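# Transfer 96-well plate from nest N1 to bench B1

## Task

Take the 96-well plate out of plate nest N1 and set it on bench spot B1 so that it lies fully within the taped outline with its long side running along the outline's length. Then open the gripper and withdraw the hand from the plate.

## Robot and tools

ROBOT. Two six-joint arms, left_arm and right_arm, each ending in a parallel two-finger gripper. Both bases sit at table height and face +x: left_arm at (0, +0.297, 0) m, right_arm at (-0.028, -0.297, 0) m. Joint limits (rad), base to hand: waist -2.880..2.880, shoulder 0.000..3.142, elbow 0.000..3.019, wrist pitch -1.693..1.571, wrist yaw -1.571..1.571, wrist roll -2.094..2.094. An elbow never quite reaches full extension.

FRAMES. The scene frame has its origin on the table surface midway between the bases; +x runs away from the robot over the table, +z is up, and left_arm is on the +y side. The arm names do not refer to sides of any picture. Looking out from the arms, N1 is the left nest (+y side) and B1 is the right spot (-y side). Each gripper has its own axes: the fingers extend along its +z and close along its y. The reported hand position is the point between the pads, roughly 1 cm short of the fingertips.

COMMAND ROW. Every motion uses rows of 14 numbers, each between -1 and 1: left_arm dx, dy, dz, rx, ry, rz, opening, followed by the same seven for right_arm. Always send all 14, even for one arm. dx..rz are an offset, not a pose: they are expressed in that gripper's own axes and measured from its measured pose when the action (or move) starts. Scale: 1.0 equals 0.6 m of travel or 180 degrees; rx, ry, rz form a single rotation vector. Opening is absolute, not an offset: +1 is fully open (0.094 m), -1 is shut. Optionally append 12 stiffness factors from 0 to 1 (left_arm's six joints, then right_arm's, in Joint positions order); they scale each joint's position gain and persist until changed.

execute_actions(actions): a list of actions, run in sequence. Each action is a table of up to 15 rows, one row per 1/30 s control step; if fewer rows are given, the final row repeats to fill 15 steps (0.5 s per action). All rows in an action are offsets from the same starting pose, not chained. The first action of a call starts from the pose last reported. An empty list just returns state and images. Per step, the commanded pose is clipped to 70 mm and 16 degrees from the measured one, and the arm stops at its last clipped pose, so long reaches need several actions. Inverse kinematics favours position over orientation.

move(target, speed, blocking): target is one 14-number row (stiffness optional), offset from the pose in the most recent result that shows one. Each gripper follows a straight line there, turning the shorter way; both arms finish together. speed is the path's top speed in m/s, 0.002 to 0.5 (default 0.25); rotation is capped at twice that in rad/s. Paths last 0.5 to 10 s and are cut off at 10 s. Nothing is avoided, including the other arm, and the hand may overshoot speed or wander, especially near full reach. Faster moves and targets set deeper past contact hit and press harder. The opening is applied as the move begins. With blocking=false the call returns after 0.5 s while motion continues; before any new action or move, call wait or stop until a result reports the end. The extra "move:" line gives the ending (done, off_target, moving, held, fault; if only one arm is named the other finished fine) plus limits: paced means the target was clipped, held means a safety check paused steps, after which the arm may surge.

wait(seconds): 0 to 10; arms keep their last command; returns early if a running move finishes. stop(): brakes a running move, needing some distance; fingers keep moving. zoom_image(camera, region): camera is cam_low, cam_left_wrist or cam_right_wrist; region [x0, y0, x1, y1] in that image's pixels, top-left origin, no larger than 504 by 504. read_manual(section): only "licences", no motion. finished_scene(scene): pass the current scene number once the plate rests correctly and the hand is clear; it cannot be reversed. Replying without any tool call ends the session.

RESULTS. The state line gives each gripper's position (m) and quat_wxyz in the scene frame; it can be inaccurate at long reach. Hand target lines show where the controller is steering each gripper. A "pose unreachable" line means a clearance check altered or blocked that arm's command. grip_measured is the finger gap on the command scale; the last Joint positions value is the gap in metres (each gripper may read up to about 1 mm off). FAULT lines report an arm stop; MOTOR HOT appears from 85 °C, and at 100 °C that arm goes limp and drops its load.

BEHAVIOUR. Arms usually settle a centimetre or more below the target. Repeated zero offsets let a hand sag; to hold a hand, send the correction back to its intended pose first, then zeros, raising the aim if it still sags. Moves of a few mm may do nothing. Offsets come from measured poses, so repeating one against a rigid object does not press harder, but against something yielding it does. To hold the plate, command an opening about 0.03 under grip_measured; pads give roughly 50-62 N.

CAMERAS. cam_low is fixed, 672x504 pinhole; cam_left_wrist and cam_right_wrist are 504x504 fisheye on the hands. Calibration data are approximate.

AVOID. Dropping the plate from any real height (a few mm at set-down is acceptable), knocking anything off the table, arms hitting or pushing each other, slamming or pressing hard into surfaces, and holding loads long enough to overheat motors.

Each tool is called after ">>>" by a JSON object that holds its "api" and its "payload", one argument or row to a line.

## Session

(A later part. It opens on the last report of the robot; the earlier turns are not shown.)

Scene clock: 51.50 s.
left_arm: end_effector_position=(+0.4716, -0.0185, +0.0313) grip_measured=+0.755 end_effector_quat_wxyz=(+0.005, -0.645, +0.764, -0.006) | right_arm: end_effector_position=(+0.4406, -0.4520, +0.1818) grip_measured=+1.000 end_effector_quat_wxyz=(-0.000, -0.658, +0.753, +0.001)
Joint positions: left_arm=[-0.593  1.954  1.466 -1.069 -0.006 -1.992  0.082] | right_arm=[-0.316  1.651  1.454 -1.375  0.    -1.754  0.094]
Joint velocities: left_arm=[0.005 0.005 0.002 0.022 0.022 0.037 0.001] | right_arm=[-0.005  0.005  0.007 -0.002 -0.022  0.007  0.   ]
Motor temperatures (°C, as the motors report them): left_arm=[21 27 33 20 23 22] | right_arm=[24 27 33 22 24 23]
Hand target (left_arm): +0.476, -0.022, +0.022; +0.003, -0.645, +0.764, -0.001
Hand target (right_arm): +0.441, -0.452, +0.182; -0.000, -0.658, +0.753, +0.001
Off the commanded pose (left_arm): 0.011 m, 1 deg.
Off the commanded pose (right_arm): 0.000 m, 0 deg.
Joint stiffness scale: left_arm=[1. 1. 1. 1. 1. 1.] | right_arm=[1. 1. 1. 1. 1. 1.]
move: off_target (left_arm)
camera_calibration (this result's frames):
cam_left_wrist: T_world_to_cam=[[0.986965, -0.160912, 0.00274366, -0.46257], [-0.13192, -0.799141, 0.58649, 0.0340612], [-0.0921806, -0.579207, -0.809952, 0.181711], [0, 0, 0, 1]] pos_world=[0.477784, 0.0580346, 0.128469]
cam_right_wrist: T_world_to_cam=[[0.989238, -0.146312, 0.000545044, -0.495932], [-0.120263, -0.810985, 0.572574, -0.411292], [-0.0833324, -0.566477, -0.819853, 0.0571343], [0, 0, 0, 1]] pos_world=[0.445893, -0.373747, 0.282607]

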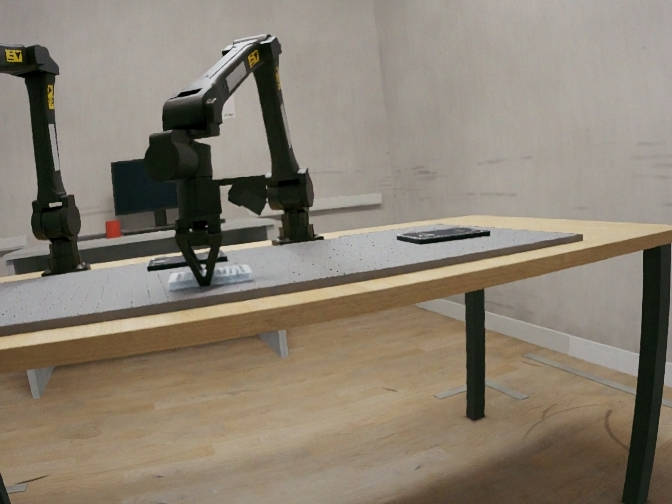

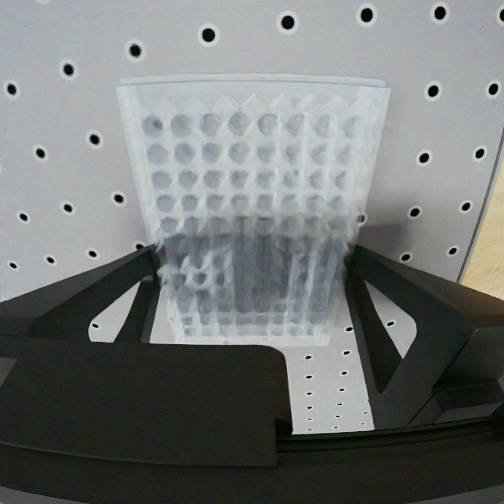

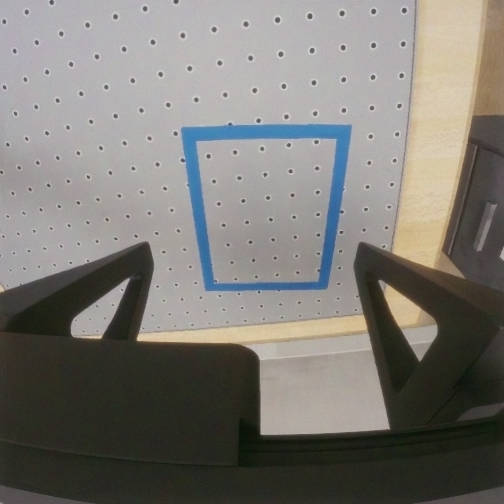

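>>> {"api": "execute_actions", "payload": {
  "actions": [
    [[0,0,0,0,0,0,1,0,0,0,0,0,0,1]],
    [[0,-0.004,0,0,0,0,1,0,0,0,0,0,0,1],[0,-0.007,-0.005,0,0,0,1,0,0,0,0,0,0,1],[0.002,-0.01,-0.01,0,0,0,1,0,0,0,0,0,0,1],[0.004,-0.012,-0.016,0,0,0,1,0,0,0,0,0,0,1],[0.006,-0.015,-0.022,0,0,0,1,0,0,0,0,0,0,1],[0.008,-0.017,-0.03,0,0,0,1,0,0,0,0,0,0,1],[0.008,-0.019,-0.04,0,0,0,1,0,0,0,0,0,0,1],[0.008,-0.019,-0.05,0,0,0,1,0,0,0,0,0,0,1],[0.008,-0.019,-0.06,0,0,0,1,0,0,0,0,0,0,1],[0.008,-0.019,-0.07,0,0,0,1,0,0,0,0,0,0,1],[0.008,-0.019,-0.08,0,0,0,1,0,0,0,0,0,0,1],[0.008,-0.019,-0.09,0,0,0,1,0,0,0,0,0,0,1],[0.008,-0.019,-0.1,0,0,0,1,0,0,0,0,0,0,1]]
  ]
}}

>>> {"api": "wait", "payload": {
  "seconds": 0.3
}}

>>> {"api": "move", "payload": {
  "target": [-0.76,0.25,-0.18,0,0,0,1,-0.753,0.045,0.17,0,0,0.011,1],
  "speed": 0.3
}}

Scene clock: 64.40 s.
left_arm: end_effector_position=(+0.4664, -0.0150, +0.0637) grip_measured=+1.000 end_effector_quat_wxyz=(-0.002, -0.645, +0.764, +0.016) | right_arm: end_effector_position=(+0.4406, -0.4520, +0.1818) grip_measured=+1.000 end_effector_quat_wxyz=(-0.000, -0.658, +0.753, +0.001)
Joint positions: left_arm=[-0.593  1.929  1.521 -1.195 -0.006 -1.992  0.094] | right_arm=[-0.316  1.651  1.454 -1.375  0.    -1.754  0.094]
Joint velocities: left_arm=[-0.005 -0.2    0.129 -0.198 -0.11  -0.066  0.   ] | right_arm=[-0.015 -0.015 -0.002 -0.002 -0.051 -0.022  0.   ]
Motor temperatures (°C, as the motors report them): left_arm=[21 29 34 20 23 22] | right_arm=[24 27 33 22 24 23]
Hand target (left_arm): +0.479, -0.023, +0.092; +0.005, -0.645, +0.764, -0.006
Hand target (right_arm): +0.441, -0.452, +0.182; -0.000, -0.658, +0.753, +0.001
Off the commanded pose (left_arm): 0.034 m, 3 deg.
Off the commanded pose (right_arm): 0.000 m, 0 deg.
Joint stiffness scale: left_arm=[1. 1. 1. 1. 1. 1.] | right_arm=[1. 1. 1. 1. 1. 1.]
camera_calibration (this result's frames):
cam_left_wrist: T_world_to_cam=[[0.986278, -0.160452, -0.038881, -0.453989], [-0.109914, -0.813883, 0.570539, 0.00768902], [-0.123188, -0.558436, -0.82035, 0.224924], [0, 0, 0, 1]] pos_world=[0.476312, 0.0590205, 0.162478]
cam_right_wrist: T_world_to_cam=[[0.989238, -0.146312, 0.000545044, -0.495932], [-0.120263, -0.810985, 0.572574, -0.411292], [-0.0833324, -0.566477, -0.819853, 0.0571343], [0, 0, 0, 1]] pos_world=[0.445893, -0.373747, 0.282607]

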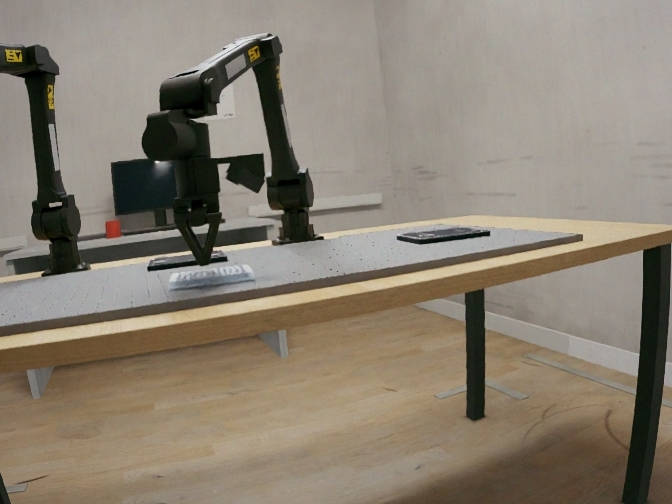

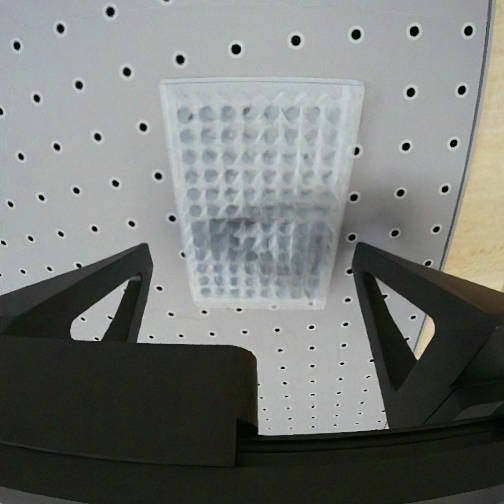

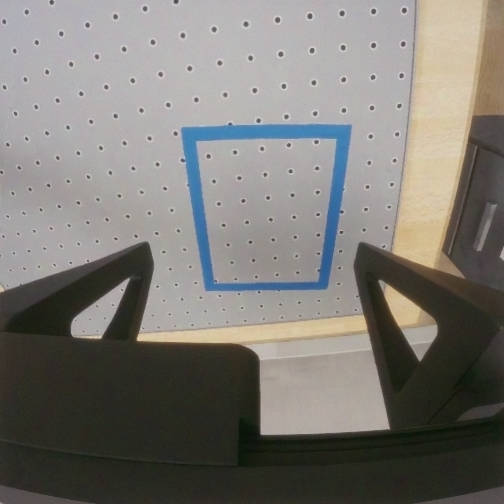

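Scene clock: 64.70 s.
left_arm: end_effector_position=(+0.4713, -0.0183, +0.0844) grip_measured=+1.000 end_effector_quat_wxyz=(+0.003, -0.645, +0.764, -0.000) | right_arm: end_effector_position=(+0.4406, -0.4520, +0.1818) grip_measured=+1.000 end_effector_quat_wxyz=(-0.000, -0.658, +0.753, +0.001)
Joint positions: left_arm=[-0.593  1.902  1.538 -1.204 -0.006 -1.992  0.094] | right_arm=[-0.316  1.651  1.454 -1.375  0.    -1.754  0.094]
Joint velocities: left_arm=[-0.005 -0.005 -0.022 -0.012 -0.022 -0.066  0.   ] | right_arm=[-0.015 -0.015  0.002  0.012  0.007  0.037  0.   ]
Motor temperatures (°C, as the motors report them): left_arm=[21 29 34 20 23 22] | right_arm=[24 27 33 22 24 23]
Hand target (left_arm): +0.480, -0.023, +0.092; +0.005, -0.645, +0.764, -0.007
Hand target (right_arm): +0.441, -0.452, +0.182; -0.000, -0.658, +0.753, +0.001
Off the commanded pose (left_arm): 0.014 m, 1 deg.
Off the commanded pose (right_arm): 0.000 m, 0 deg.
Joint stiffness scale: left_arm=[1. 1. 1. 1. 1. 1.] | right_arm=[1. 1. 1. 1. 1. 1.]
wait: 0.30 s; no rest
camera_calibration (this result's frames):
cam_left_wrist: T_world_to_cam=[[0.986946, -0.160899, -0.00697146, -0.461628], [-0.126731, -0.802617, 0.582876, 0.000798322], [-0.0993799, -0.574384, -0.812531, 0.228504], [0, 0, 0, 1]] pos_world=[0.478412, 0.0576141, 0.181983]
cam_right_wrist: T_world_to_cam=[[0.989238, -0.146312, 0.000545044, -0.495932], [-0.120263, -0.810985, 0.572574, -0.411292], [-0.0833324, -0.566477, -0.819853, 0.0571343], [0, 0, 0, 1]] pos_world=[0.445893, -0.373747, 0.282607]

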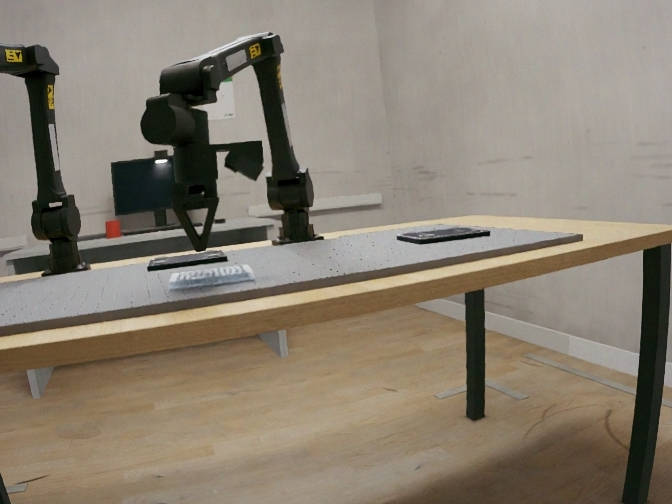

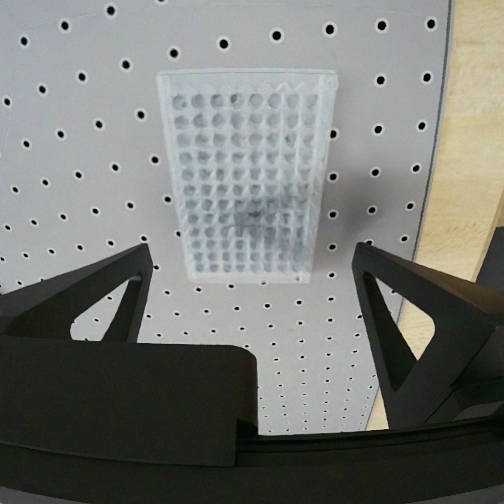

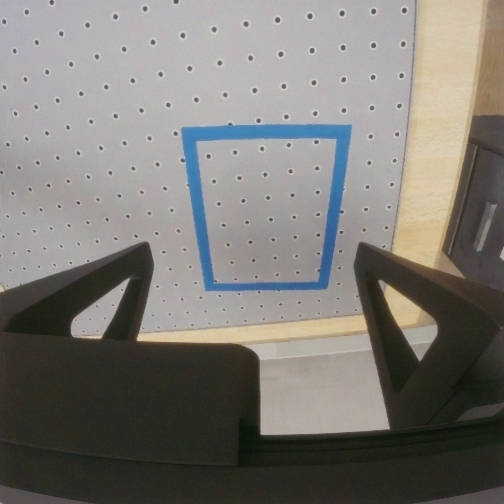

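Scene clock: 66.97 s.
left_arm: end_effector_position=(+0.3795, +0.4561, +0.1802) grip_measured=+1.000 end_effector_quat_wxyz=(-0.007, -0.652, +0.758, +0.004) | right_arm: end_effector_position=(+0.4579, -0.0043, +0.0794) grip_measured=+1.000 end_effector_quat_wxyz=(-0.009, -0.652, +0.758, +0.001)
Joint positions: left_arm=[ 0.395  1.451  1.217 -1.352 -0.004 -1.023  0.094] | right_arm=[ 0.545  1.921  1.552 -1.22   0.002 -0.879  0.094]
Joint velocities: left_arm=[ 0.015 -0.005  0.007 -0.012  0.007  0.022  0.   ] | right_arm=[-0.015  0.005 -0.007  0.002  0.007 -0.022  0.   ]
Motor temperatures (°C, as the motors report them): left_arm=[21 29 34 20 23 22] | right_arm=[24 27 33 22 24 23]
Hand target (left_arm): +0.392, +0.457, +0.191; -0.000, -0.645, +0.764, +0.001
Hand target (right_arm): +0.474, -0.001, +0.084; +0.002, -0.645, +0.764, -0.003
Off the commanded pose (left_arm): 0.024 m, 2 deg.
Off the commanded pose (right_arm): 0.017 m, 2 deg.
Joint stiffness scale: left_arm=[1. 1. 1. 1. 1. 1.] | right_arm=[1. 1. 1. 1. 1. 1.]
move: off_target (left_arm, right_arm)
camera_calibration (this result's frames):
cam_left_wrist: T_world_to_cam=[[0.989419, -0.142546, -0.0270229, -0.299722], [-0.0993033, -0.801148, 0.59017, 0.301717], [-0.105776, -0.581242, -0.806827, 0.574252], [0, 0, 0, 1]] pos_world=[0.387254, 0.532775, 0.277158]
cam_right_wrist: T_world_to_cam=[[0.987018, -0.160287, -0.0101933, -0.445688], [-0.124356, -0.802843, 0.583078, 0.0135337], [-0.101643, -0.57424, -0.812353, 0.235998], [0, 0, 0, 1]] pos_world=[0.465572, 0.0749472, 0.179279]

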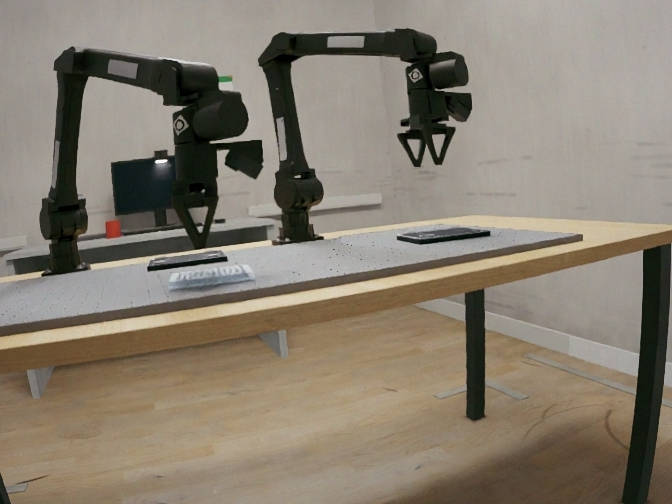

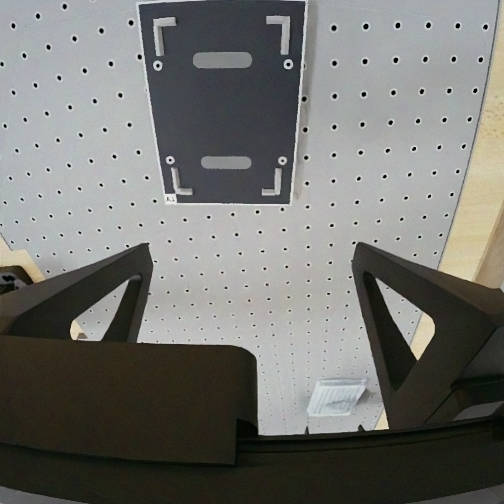

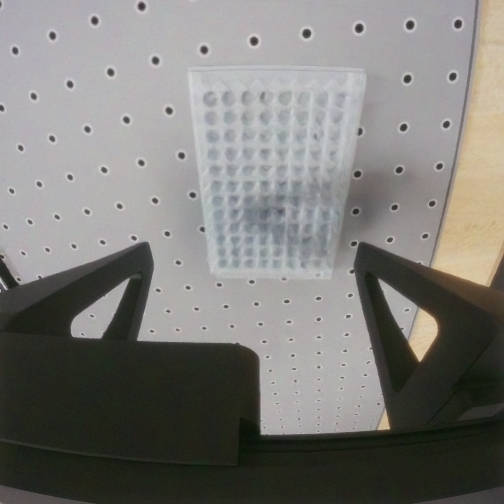

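>>> {"api": "move", "payload": {
  "target": [0,0,0,0,0,0,1,-0.014,-0.018,0.065,0.003,-0.003,0,1],
  "speed": 0.1
}}

Scene clock: 70.90 s.
left_arm: end_effector_position=(+0.3795, +0.4561, +0.1802) grip_measured=+1.000 end_effector_quat_wxyz=(-0.007, -0.651, +0.759, +0.004) | right_arm: end_effector_position=(+0.4710, +0.0036, +0.0568) grip_measured=+1.000 end_effector_quat_wxyz=(+0.007, -0.652, +0.758, -0.002)
Joint positions: left_arm=[ 0.395  1.451  1.217 -1.352 -0.004 -1.021  0.094] | right_arm=[ 0.545  1.962  1.552 -1.147  0.002 -0.877  0.094]
Joint velocities: left_arm=[-0.005 -0.015 -0.002 -0.002  0.007  0.037  0.   ] | right_arm=[-0.024 -0.015 -0.002 -0.007 -0.007 -0.037  0.   ]
Motor temperatures (°C, as the motors report them): left_arm=[21 28 35 20 23 22] | right_arm=[24 28 34 22 24 23]
Hand target (left_arm): +0.380, +0.456, +0.180; -0.007, -0.652, +0.758, +0.004
Hand target (right_arm): +0.469, +0.002, +0.040; -0.002, -0.652, +0.758, +0.000
Off the commanded pose (left_arm): 0.000 m, 0 deg.
Off the commanded pose (right_arm): 0.017 m, 1 deg.
Joint stiffness scale: left_arm=[1. 1. 1. 1. 1. 1.] | right_arm=[1. 1. 1. 1. 1. 1.]
move: off_target (right_arm)
camera_calibration (this result's frames):
cam_left_wrist: T_world_to_cam=[[0.989035, -0.145189, -0.0270093, -0.298374], [-0.101446, -0.800855, 0.590203, 0.302391], [-0.107321, -0.580991, -0.806803, 0.57472], [0, 0, 0, 1]] pos_world=[0.387458, 0.532758, 0.277155]
cam_right_wrist: T_world_to_cam=[[0.98666, -0.1622, 0.0139296, -0.458755], [-0.14148, -0.811989, 0.566267, 0.0437439], [-0.0805376, -0.560683, -0.824104, 0.214149], [0, 0, 0, 1]] pos_world=[0.476071, 0.0811796, 0.158101]

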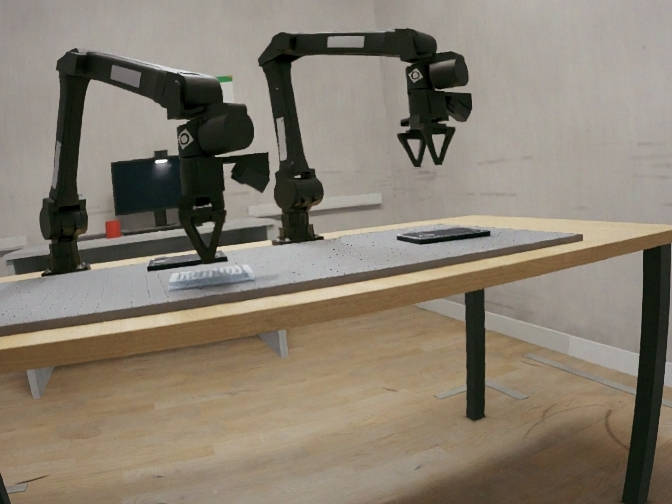

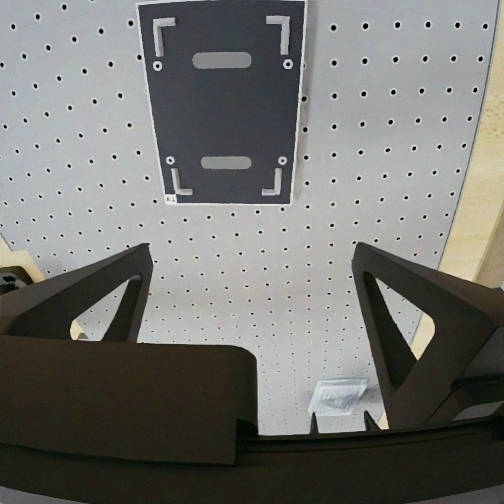

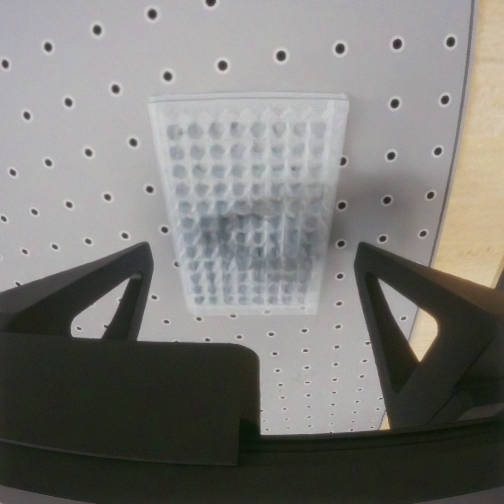

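>>> {"api": "move", "payload": {
  "target": [0,0,0,0,0,0,1,0.003,0.006,0.07,-0.005,0.004,-0.005,1],
  "speed": 0.06
}}

>>> {"api": "zoom_image", "payload": {
  "camera": "cam_low",
  "region": [120, 200, 290, 300]
}}

Scene clock: 75.87 s.
left_arm: end_effector_position=(+0.3795, +0.4561, +0.1802) grip_measured=+1.000 end_effector_quat_wxyz=(-0.007, -0.651, +0.759, +0.004) | right_arm: end_effector_position=(+0.4702, +0.0031, +0.0322) grip_measured=+1.000 end_effector_quat_wxyz=(+0.006, -0.653, +0.758, -0.002)
Joint positions: left_arm=[ 0.395  1.451  1.217 -1.352 -0.004 -1.021  0.094] | right_arm=[ 0.545  1.987  1.523 -1.093  0.002 -0.88   0.094]
Joint velocities: left_arm=[-0.005 -0.005 -0.002  0.017 -0.037  0.037  0.   ] | right_arm=[-0.005 -0.005 -0.012 -0.007 -0.037  0.066  0.   ]
Motor temperatures (°C, as the motors report them): left_arm=[21 28 35 20 23 22] | right_arm=[24 28 33 22 24 23]
Hand target (left_arm): +0.380, +0.456, +0.180; -0.007, -0.651, +0.759, +0.004
Hand target (right_arm): +0.467, +0.003, +0.015; -0.003, -0.658, +0.753, -0.000
Off the commanded pose (left_arm): 0.000 m, 0 deg.
Off the commanded pose (right_arm): 0.018 m, 1 deg.
Joint stiffness scale: left_arm=[1. 1. 1. 1. 1. 1.] | right_arm=[1. 1. 1. 1. 1. 1.]
move: off_target (right_arm)
camera_calibration (this result's frames):
cam_left_wrist: T_world_to_cam=[[0.989035, -0.145189, -0.0270093, -0.298374], [-0.101446, -0.800855, 0.590203, 0.302391], [-0.107321, -0.580991, -0.806803, 0.57472], [0, 0, 0, 1]] pos_world=[0.387458, 0.532758, 0.277155]
cam_right_wrist: T_world_to_cam=[[0.987098, -0.159559, 0.0133684, -0.457914], [-0.13895, -0.812121, 0.566703, 0.0559448], [-0.0795657, -0.561249, -0.823814, 0.19313], [0, 0, 0, 1]] pos_world=[0.475146, 0.080764, 0.133521]

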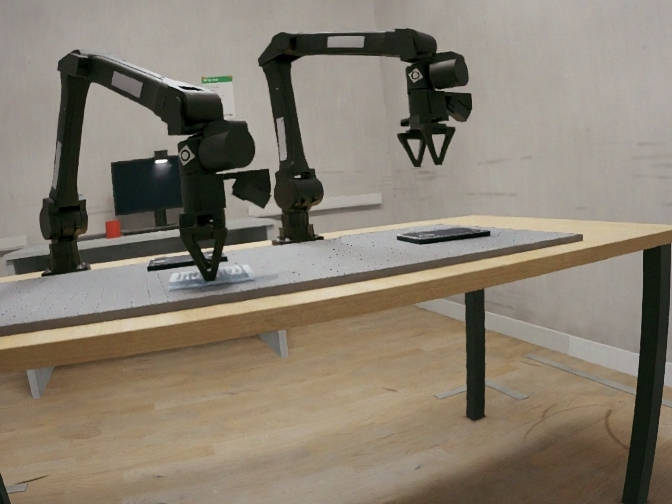

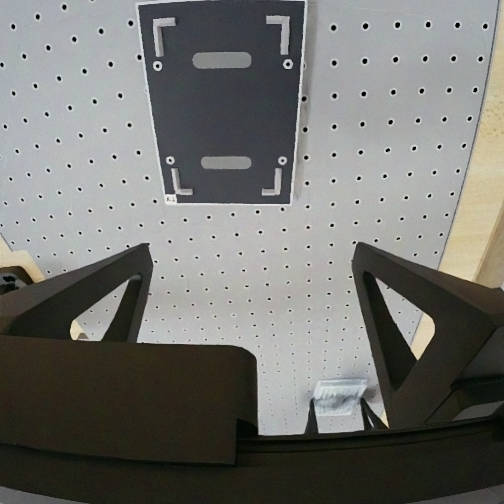

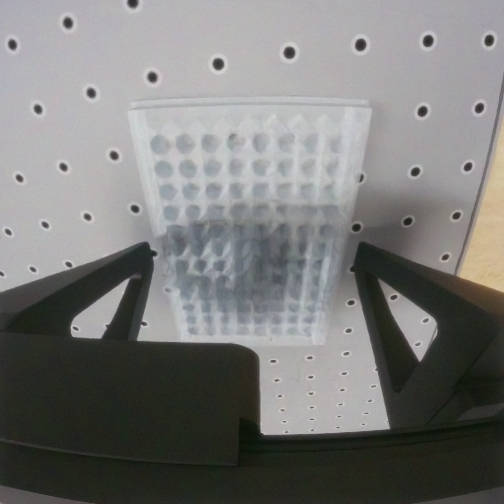

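Region (120, 200, 290, 300) of cam_low's 672x504 image, scaled by 2.965, with more detail than that image has; it fills the top 296 rows of this view, and the rest is white.

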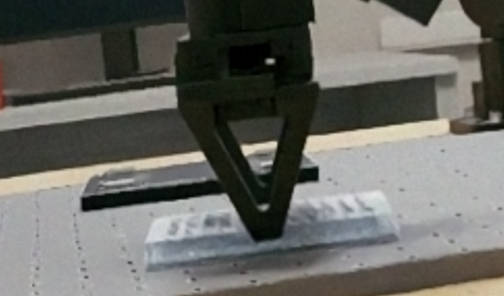

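>>> {"api": "execute_actions", "payload": {
  "actions": [
    [[0,0,0,0,0,0,1,0.003,0.006,0.03,-0.005,0.004,0,1],[0,0,0,0,0,0,1,0.003,0.006,0.033,-0.005,0.004,0,1],[0,0,0,0,0,0,1,0.003,0.006,0.036,-0.005,0.004,0,1],[0,0,0,0,0,0,1,0.003,0.006,0.038,-0.005,0.004,0,1]],
    [[0,0,0,0,0,0,1,0,0,0,0,0,0,0.66]]
  ]
}}

>>> {"api": "zoom_image", "payload": {
  "camera": "cam_low",
  "region": [120, 200, 290, 300]
}}

Scene clock: 81.90 s.
left_arm: end_effector_position=(+0.3795, +0.4561, +0.1802) grip_measured=+1.000 end_effector_quat_wxyz=(-0.007, -0.651, +0.759, +0.004) | right_arm: end_effector_position=(+0.4702, +0.0031, +0.0298) grip_measured=+0.701 end_effector_quat_wxyz=(+0.009, -0.653, +0.757, -0.002)
Joint positions: left_arm=[ 0.395  1.451  1.217 -1.352 -0.004 -1.021  0.094] | right_arm=[ 0.545  1.987  1.515 -1.081  0.002 -0.88   0.08 ]
Joint velocities: left_arm=[-0.005 -0.005 -0.012  0.002  0.022 -0.066  0.   ] | right_arm=[-0.005  0.005 -0.002 -0.012 -0.022  0.022 -0.   ]
Motor temperatures (°C, as the motors report them): left_arm=[21 28 35 20 23 22] | right_arm=[24 28 33 22 24 23]
Hand target (left_arm): +0.380, +0.456, +0.180; -0.007, -0.651, +0.759, +0.004
Hand target (right_arm): +0.470, +0.003, +0.030; +0.009, -0.653, +0.757, -0.002
Off the commanded pose (left_arm): 0.000 m, 0 deg.
Off the commanded pose (right_arm): 0.000 m, 0 deg.
Joint stiffness scale: left_arm=[1. 1. 1. 1. 1. 1.] | right_arm=[1. 1. 1. 1. 1. 1.]
camera_calibration (this result's frames):
cam_left_wrist: T_world_to_cam=[[0.989035, -0.145189, -0.0270093, -0.298374], [-0.101446, -0.800855, 0.590203, 0.302391], [-0.107321, -0.580991, -0.806803, 0.57472], [0, 0, 0, 1]] pos_world=[0.387458, 0.532758, 0.277155]
cam_right_wrist: T_world_to_cam=[[0.987094, -0.159221, 0.0171548, -0.45797], [-0.141042, -0.81362, 0.56403, 0.058386], [-0.0758481, -0.55917, -0.825576, 0.189397], [0, 0, 0, 1]] pos_world=[0.474659, 0.0804907, 0.131287]

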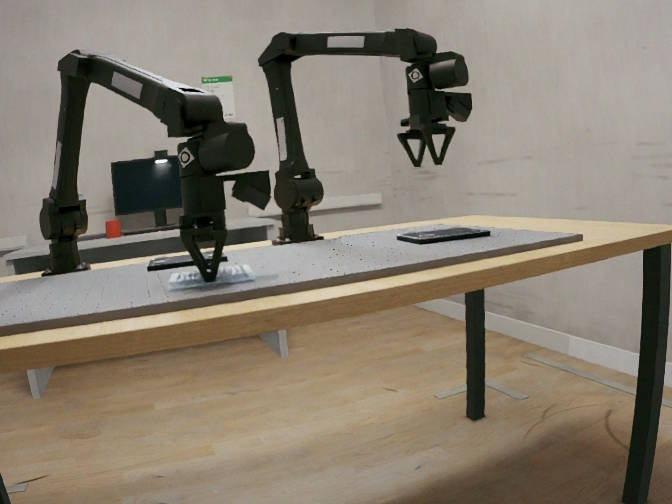

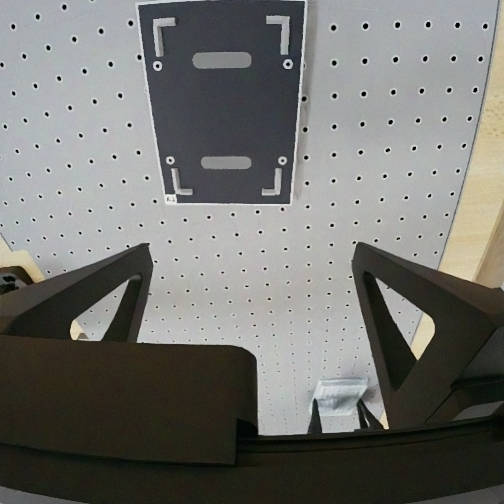

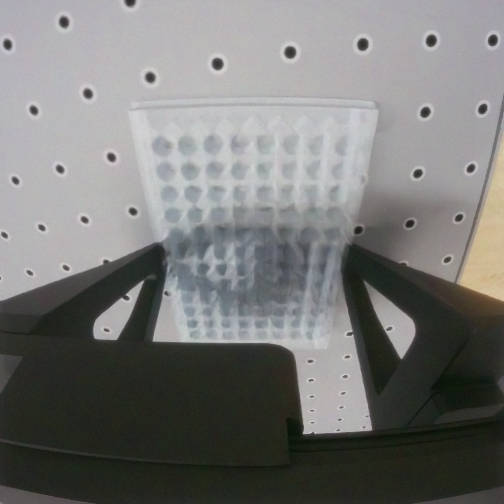

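Region (120, 200, 290, 300) of cam_low's 672x504 image, scaled by 2.965, with more detail than that image has; it fills the top 296 rows of this view, and the rest is white.

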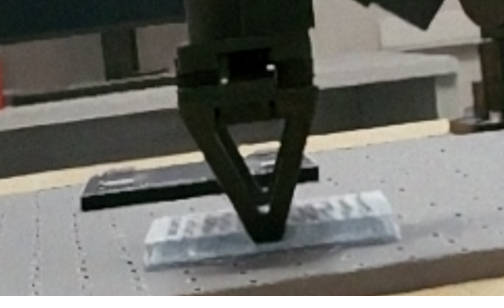

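>>> {"api": "move", "payload": {
  "target": [0,0,0,0,0,0,1,0,0,-0.08,0,0,0,0.66],
  "speed": 0.1
}}

>>> {"api": "move", "payload": {
  "target": [0,0,0,0,0,0,1,0.876,-0.113,-0.015,0.005,-0.005,-0.013,0.66],
  "speed": 0.28
}}

Scene clock: 90.03 s.
left_arm: end_effector_position=(+0.3795, +0.4561, +0.1802) grip_measured=+1.000 end_effector_quat_wxyz=(-0.007, -0.651, +0.759, +0.004) | right_arm: end_effector_position=(+0.4579, -0.0043, +0.0625) grip_measured=+0.701 end_effector_quat_wxyz=(-0.005, -0.653, +0.757, -0.000)
Joint positions: left_arm=[ 0.395  1.451  1.217 -1.352 -0.004 -1.021  0.094] | right_arm=[ 0.545  1.933  1.523 -1.171  0.002 -0.88   0.08 ]
Joint velocities: left_arm=[-0.015  0.005 -0.007 -0.002  0.007  0.022  0.   ] | right_arm=[-0.005  0.015 -0.002  0.007 -0.066  0.022 -0.   ]
Motor temperatures (°C, as the motors report them): left_arm=[21 28 35 20 23 22] | right_arm=[24 29 33 22 24 23]
Hand target (left_arm): +0.380, +0.456, +0.180; -0.007, -0.651, +0.759, +0.004
Hand target (right_arm): +0.469, +0.002, +0.078; +0.009, -0.653, +0.757, -0.002
Off the commanded pose (left_arm): 0.000 m, 0 deg.
Off the commanded pose (right_arm): 0.020 m, 2 deg.
Joint stiffness scale: left_arm=[1. 1. 1. 1. 1. 1.] | right_arm=[1. 1. 1. 1. 1. 1.]
move: off_target (right_arm)
camera_calibration (this result's frames):
cam_left_wrist: T_world_to_cam=[[0.989035, -0.145189, -0.0270093, -0.298374], [-0.101446, -0.800855, 0.590203, 0.302391], [-0.107321, -0.580991, -0.806803, 0.57472], [0, 0, 0, 1]] pos_world=[0.387458, 0.532758, 0.277155]
cam_right_wrist: T_world_to_cam=[[0.98725, -0.159127, -0.0040948, -0.446277], [-0.127415, -0.805398, 0.578877, 0.0249972], [-0.0954132, -0.570975, -0.815404, 0.219586], [0, 0, 0, 1]] pos_world=[0.464724, 0.0744961, 0.162754]

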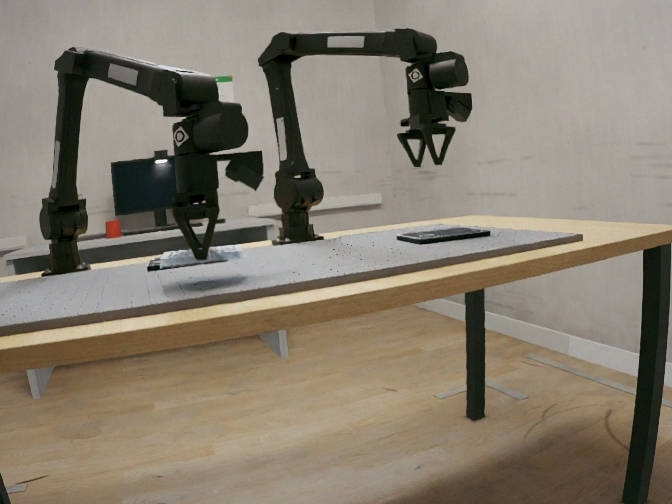

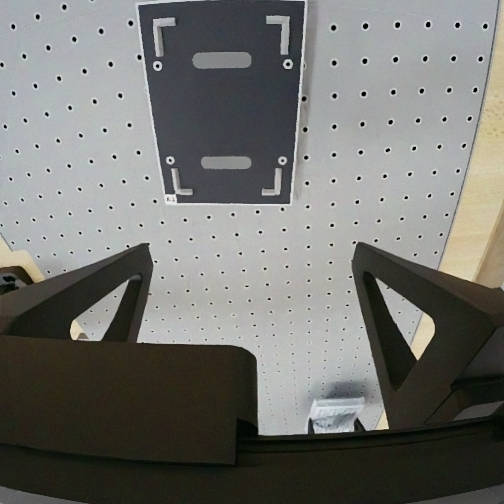

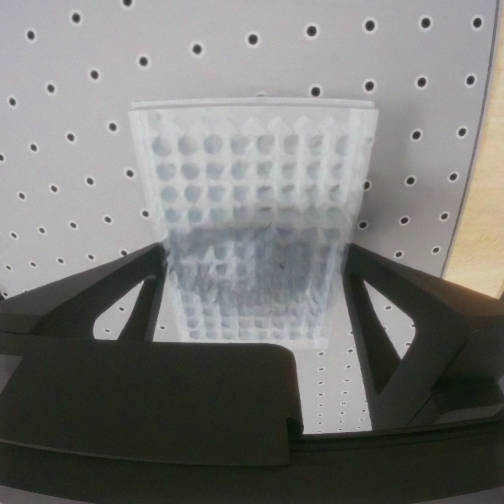

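Scene clock: 92.57 s.
left_arm: end_effector_position=(+0.3795, +0.4561, +0.1802) grip_measured=+1.000 end_effector_quat_wxyz=(-0.007, -0.651, +0.759, +0.004) | right_arm: end_effector_position=(+0.4330, -0.5310, +0.0654) grip_measured=+0.701 end_effector_quat_wxyz=(+0.000, -0.660, +0.751, +0.007)
Joint positions: left_arm=[ 0.395  1.451  1.217 -1.352 -0.004 -1.021  0.094] | right_arm=[-0.468  1.813  1.35  -1.12  -0.006 -1.913  0.08 ]
Joint velocities: left_arm=[-0.005 -0.015 -0.002 -0.017  0.007 -0.022  0.   ] | right_arm=[-0.005 -0.015  0.002  0.012 -0.066 -0.007 -0.001]
Motor temperatures (°C, as the motors report them): left_arm=[21 28 35 20 23 22] | right_arm=[24 29 33 22 24 23]
Hand target (left_arm): +0.380, +0.456, +0.180; -0.007, -0.651, +0.759, +0.004
Hand target (right_arm): +0.447, -0.533, +0.069; +0.003, -0.668, +0.744, +0.004
Off the commanded pose (left_arm): 0.000 m, 0 deg.
Off the commanded pose (right_arm): 0.018 m, 2 deg.
Joint stiffness scale: left_arm=[1. 1. 1. 1. 1. 1.] | right_arm=[1. 1. 1. 1. 1. 1.]
move: off_target (right_arm)
camera_calibration (this result's frames):
cam_left_wrist: T_world_to_cam=[[0.989035, -0.145189, -0.0270093, -0.298374], [-0.101446, -0.800855, 0.590203, 0.302391], [-0.107321, -0.580991, -0.806803, 0.57472], [0, 0, 0, 1]] pos_world=[0.387458, 0.532758, 0.277155]
cam_right_wrist: T_world_to_cam=[[0.990192, -0.139522, -0.00729055, -0.496219], [-0.111027, -0.817493, 0.565136, -0.41668], [-0.0848091, -0.558783, -0.824966, -0.078627], [0, 0, 0, 1]] pos_world=[0.438421, -0.453802, 0.166998]

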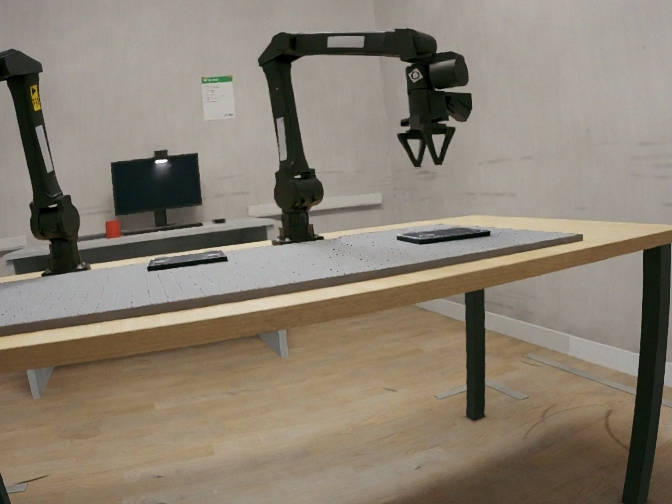

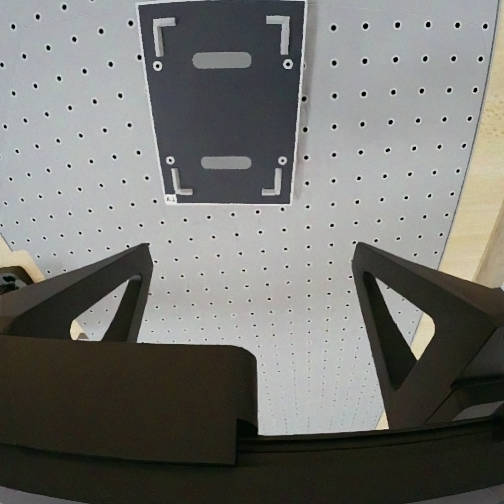

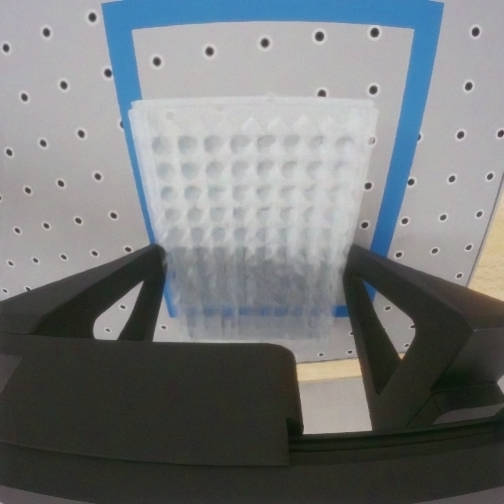

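>>> {"api": "move", "payload": {
  "target": [0,0,0,0,0,0,1,-0.033,-0.01,0.078,0.003,0,0,0.66],
  "speed": 0.05
}}

Scene clock: 97.23 s.
left_arm: end_effector_position=(+0.3795, +0.4561, +0.1802) grip_measured=+1.000 end_effector_quat_wxyz=(-0.007, -0.651, +0.759, +0.004) | right_arm: end_effector_position=(+0.4411, -0.5165, +0.0326) grip_measured=+0.701 end_effector_quat_wxyz=(+0.005, -0.662, +0.750, -0.005)
Joint positions: left_arm=[ 0.395  1.451  1.217 -1.352 -0.004 -1.021  0.094] | right_arm=[-0.436  1.842  1.296 -1.011 -0.006 -1.885  0.08 ]
Joint velocities: left_arm=[ 0.005  0.005 -0.002  0.017 -0.095  0.007  0.   ] | right_arm=[-0.015  0.005 -0.017  0.002  0.051 -0.007 -0.001]
Motor temperatures (°C, as the motors report them): left_arm=[21 28 35 20 23 22] | right_arm=[24 29 34 22 24 23]
Hand target (left_arm): +0.380, +0.456, +0.180; -0.007, -0.651, +0.759, +0.004
Hand target (right_arm): +0.441, -0.511, +0.019; +0.003, -0.660, +0.751, +0.003
Off the commanded pose (left_arm): 0.000 m, 0 deg.
Off the commanded pose (right_arm): 0.015 m, 1 deg.
Joint stiffness scale: left_arm=[1. 1. 1. 1. 1. 1.] | right_arm=[1. 1. 1. 1. 1. 1.]
move: off_target (right_arm)
camera_calibration (this result's frames):
cam_left_wrist: T_world_to_cam=[[0.989035, -0.145189, -0.0270093, -0.298374], [-0.101446, -0.800855, 0.590203, 0.302391], [-0.107321, -0.580991, -0.806803, 0.57472], [0, 0, 0, 1]] pos_world=[0.387458, 0.532758, 0.277155]
cam_right_wrist: T_world_to_cam=[[0.990567, -0.136076, 0.0161225, -0.501533], [-0.120811, -0.811748, 0.571375, -0.378277], [-0.0646631, -0.567933, -0.820531, -0.110645], [0, 0, 0, 1]] pos_world=[0.443948, -0.438151, 0.133437]

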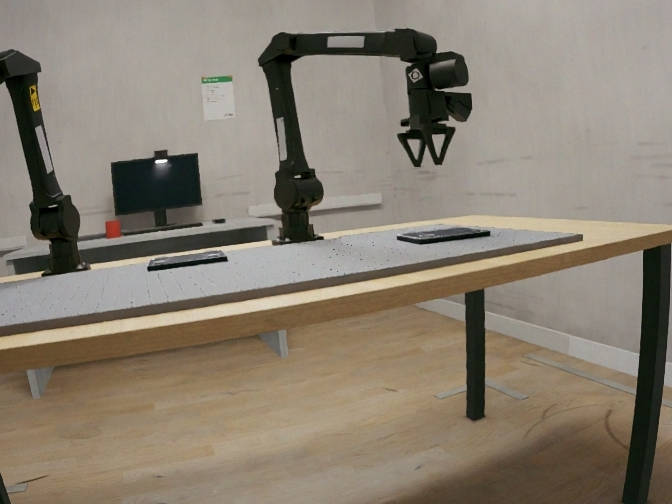

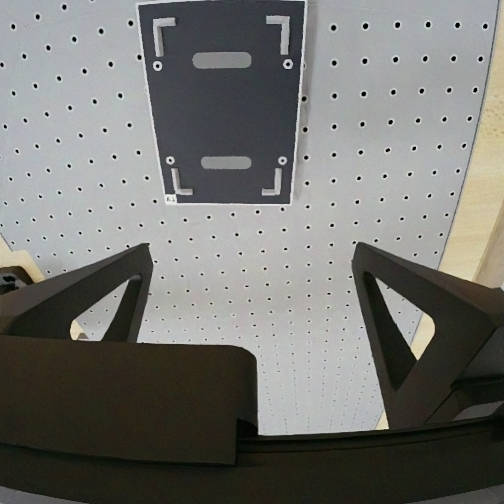

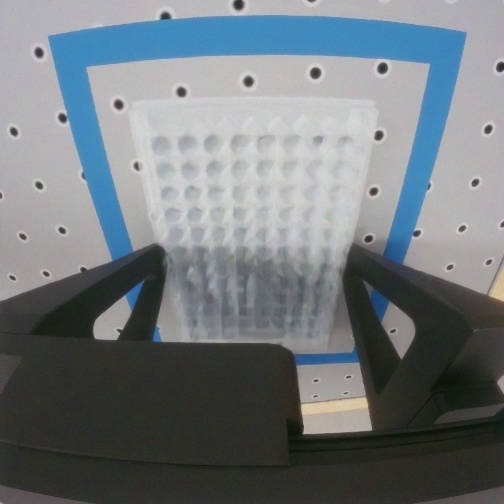

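>>> {"api": "execute_actions", "payload": {
  "actions": [
    [[0,0,0,0,0,0,1,0,0,0.024,-0.004,0,0,0.66],[0,0,0,0,0,0,1,0,0,0.027,-0.004,0,0,0.66],[0,0,0,0,0,0,1,0,0,0.03,-0.004,0,0,0.66],[0,0,0,0,0,0,1,0,0,0.032,-0.004,0,0,0.66],[0,0,0,0,0,0,1,0,0,0.034,-0.004,0,0,0.66]]
  ]
}}

Scene clock: 100.47 s.
left_arm: end_effector_position=(+0.3795, +0.4561, +0.1802) grip_measured=+1.000 end_effector_quat_wxyz=(-0.007, -0.651, +0.759, +0.004) | right_arm: end_effector_position=(+0.4440, -0.5179, +0.0293) grip_measured=+0.701 end_effector_quat_wxyz=(+0.007, -0.661, +0.750, -0.009)
Joint positions: left_arm=[ 0.395  1.451  1.217 -1.352 -0.004 -1.021  0.094] | right_arm=[-0.436  1.849  1.296 -0.995 -0.005 -1.884  0.08 ]
Joint velocities: left_arm=[-0.015 -0.005 -0.007  0.027 -0.037 -0.007  0.   ] | right_arm=[-0.015  0.005 -0.002  0.002 -0.037 -0.051  0.   ]
Motor temperatures (°C, as the motors report them): left_arm=[21 28 35 20 23 22] | right_arm=[24 29 33 22 24 23]
Hand target (left_arm): +0.380, +0.456, +0.180; -0.007, -0.651, +0.759, +0.004
Hand target (right_arm): +0.441, -0.516, +0.013; +0.001, -0.662, +0.750, -0.000
Off the commanded pose (left_arm): 0.000 m, 0 deg.
Off the commanded pose (right_arm): 0.017 m, 1 deg.
Joint stiffness scale: left_arm=[1. 1. 1. 1. 1. 1.] | right_arm=[1. 1. 1. 1. 1. 1.]
camera_calibration (this result's frames):
cam_left_wrist: T_world_to_cam=[[0.989035, -0.145189, -0.0270093, -0.298374], [-0.101446, -0.800855, 0.590203, 0.302391], [-0.107321, -0.580991, -0.806803, 0.57472], [0, 0, 0, 1]] pos_world=[0.387458, 0.532758, 0.277155]
cam_right_wrist: T_world_to_cam=[[0.990296, -0.136752, 0.024749, -0.505049], [-0.126089, -0.809237, 0.573792, -0.373605], [-0.0584395, -0.571345, -0.818627, -0.118613], [0, 0, 0, 1]] pos_world=[0.446109, -0.43917, 0.129771]

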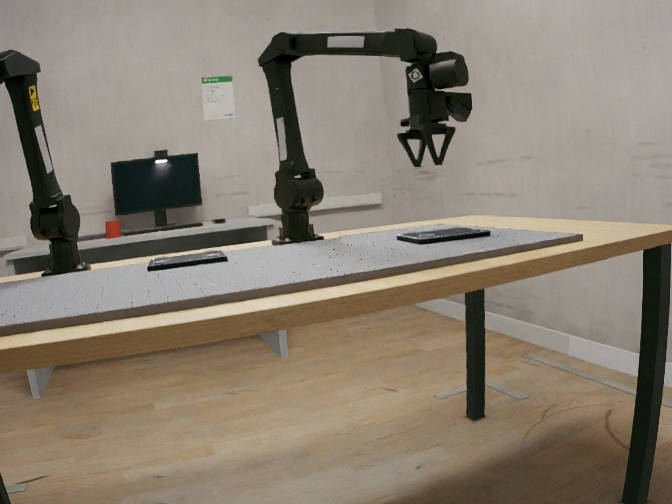

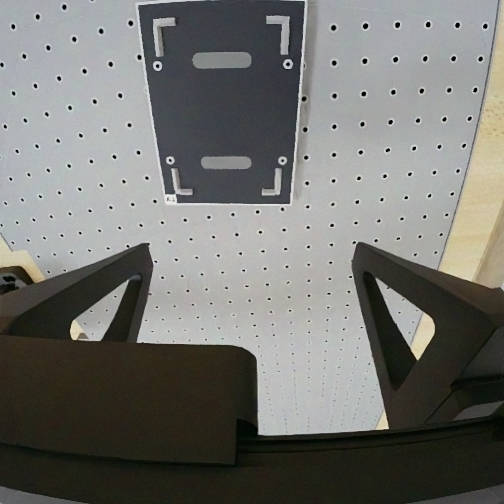

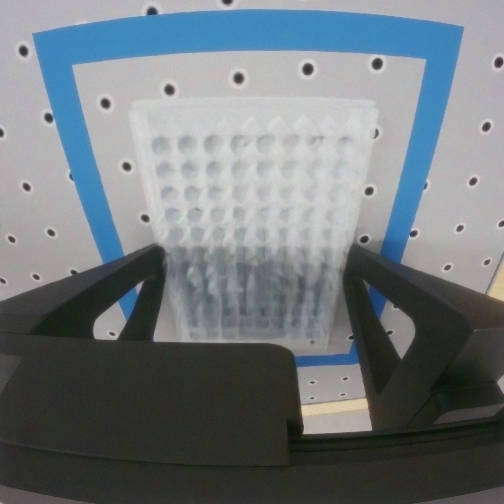

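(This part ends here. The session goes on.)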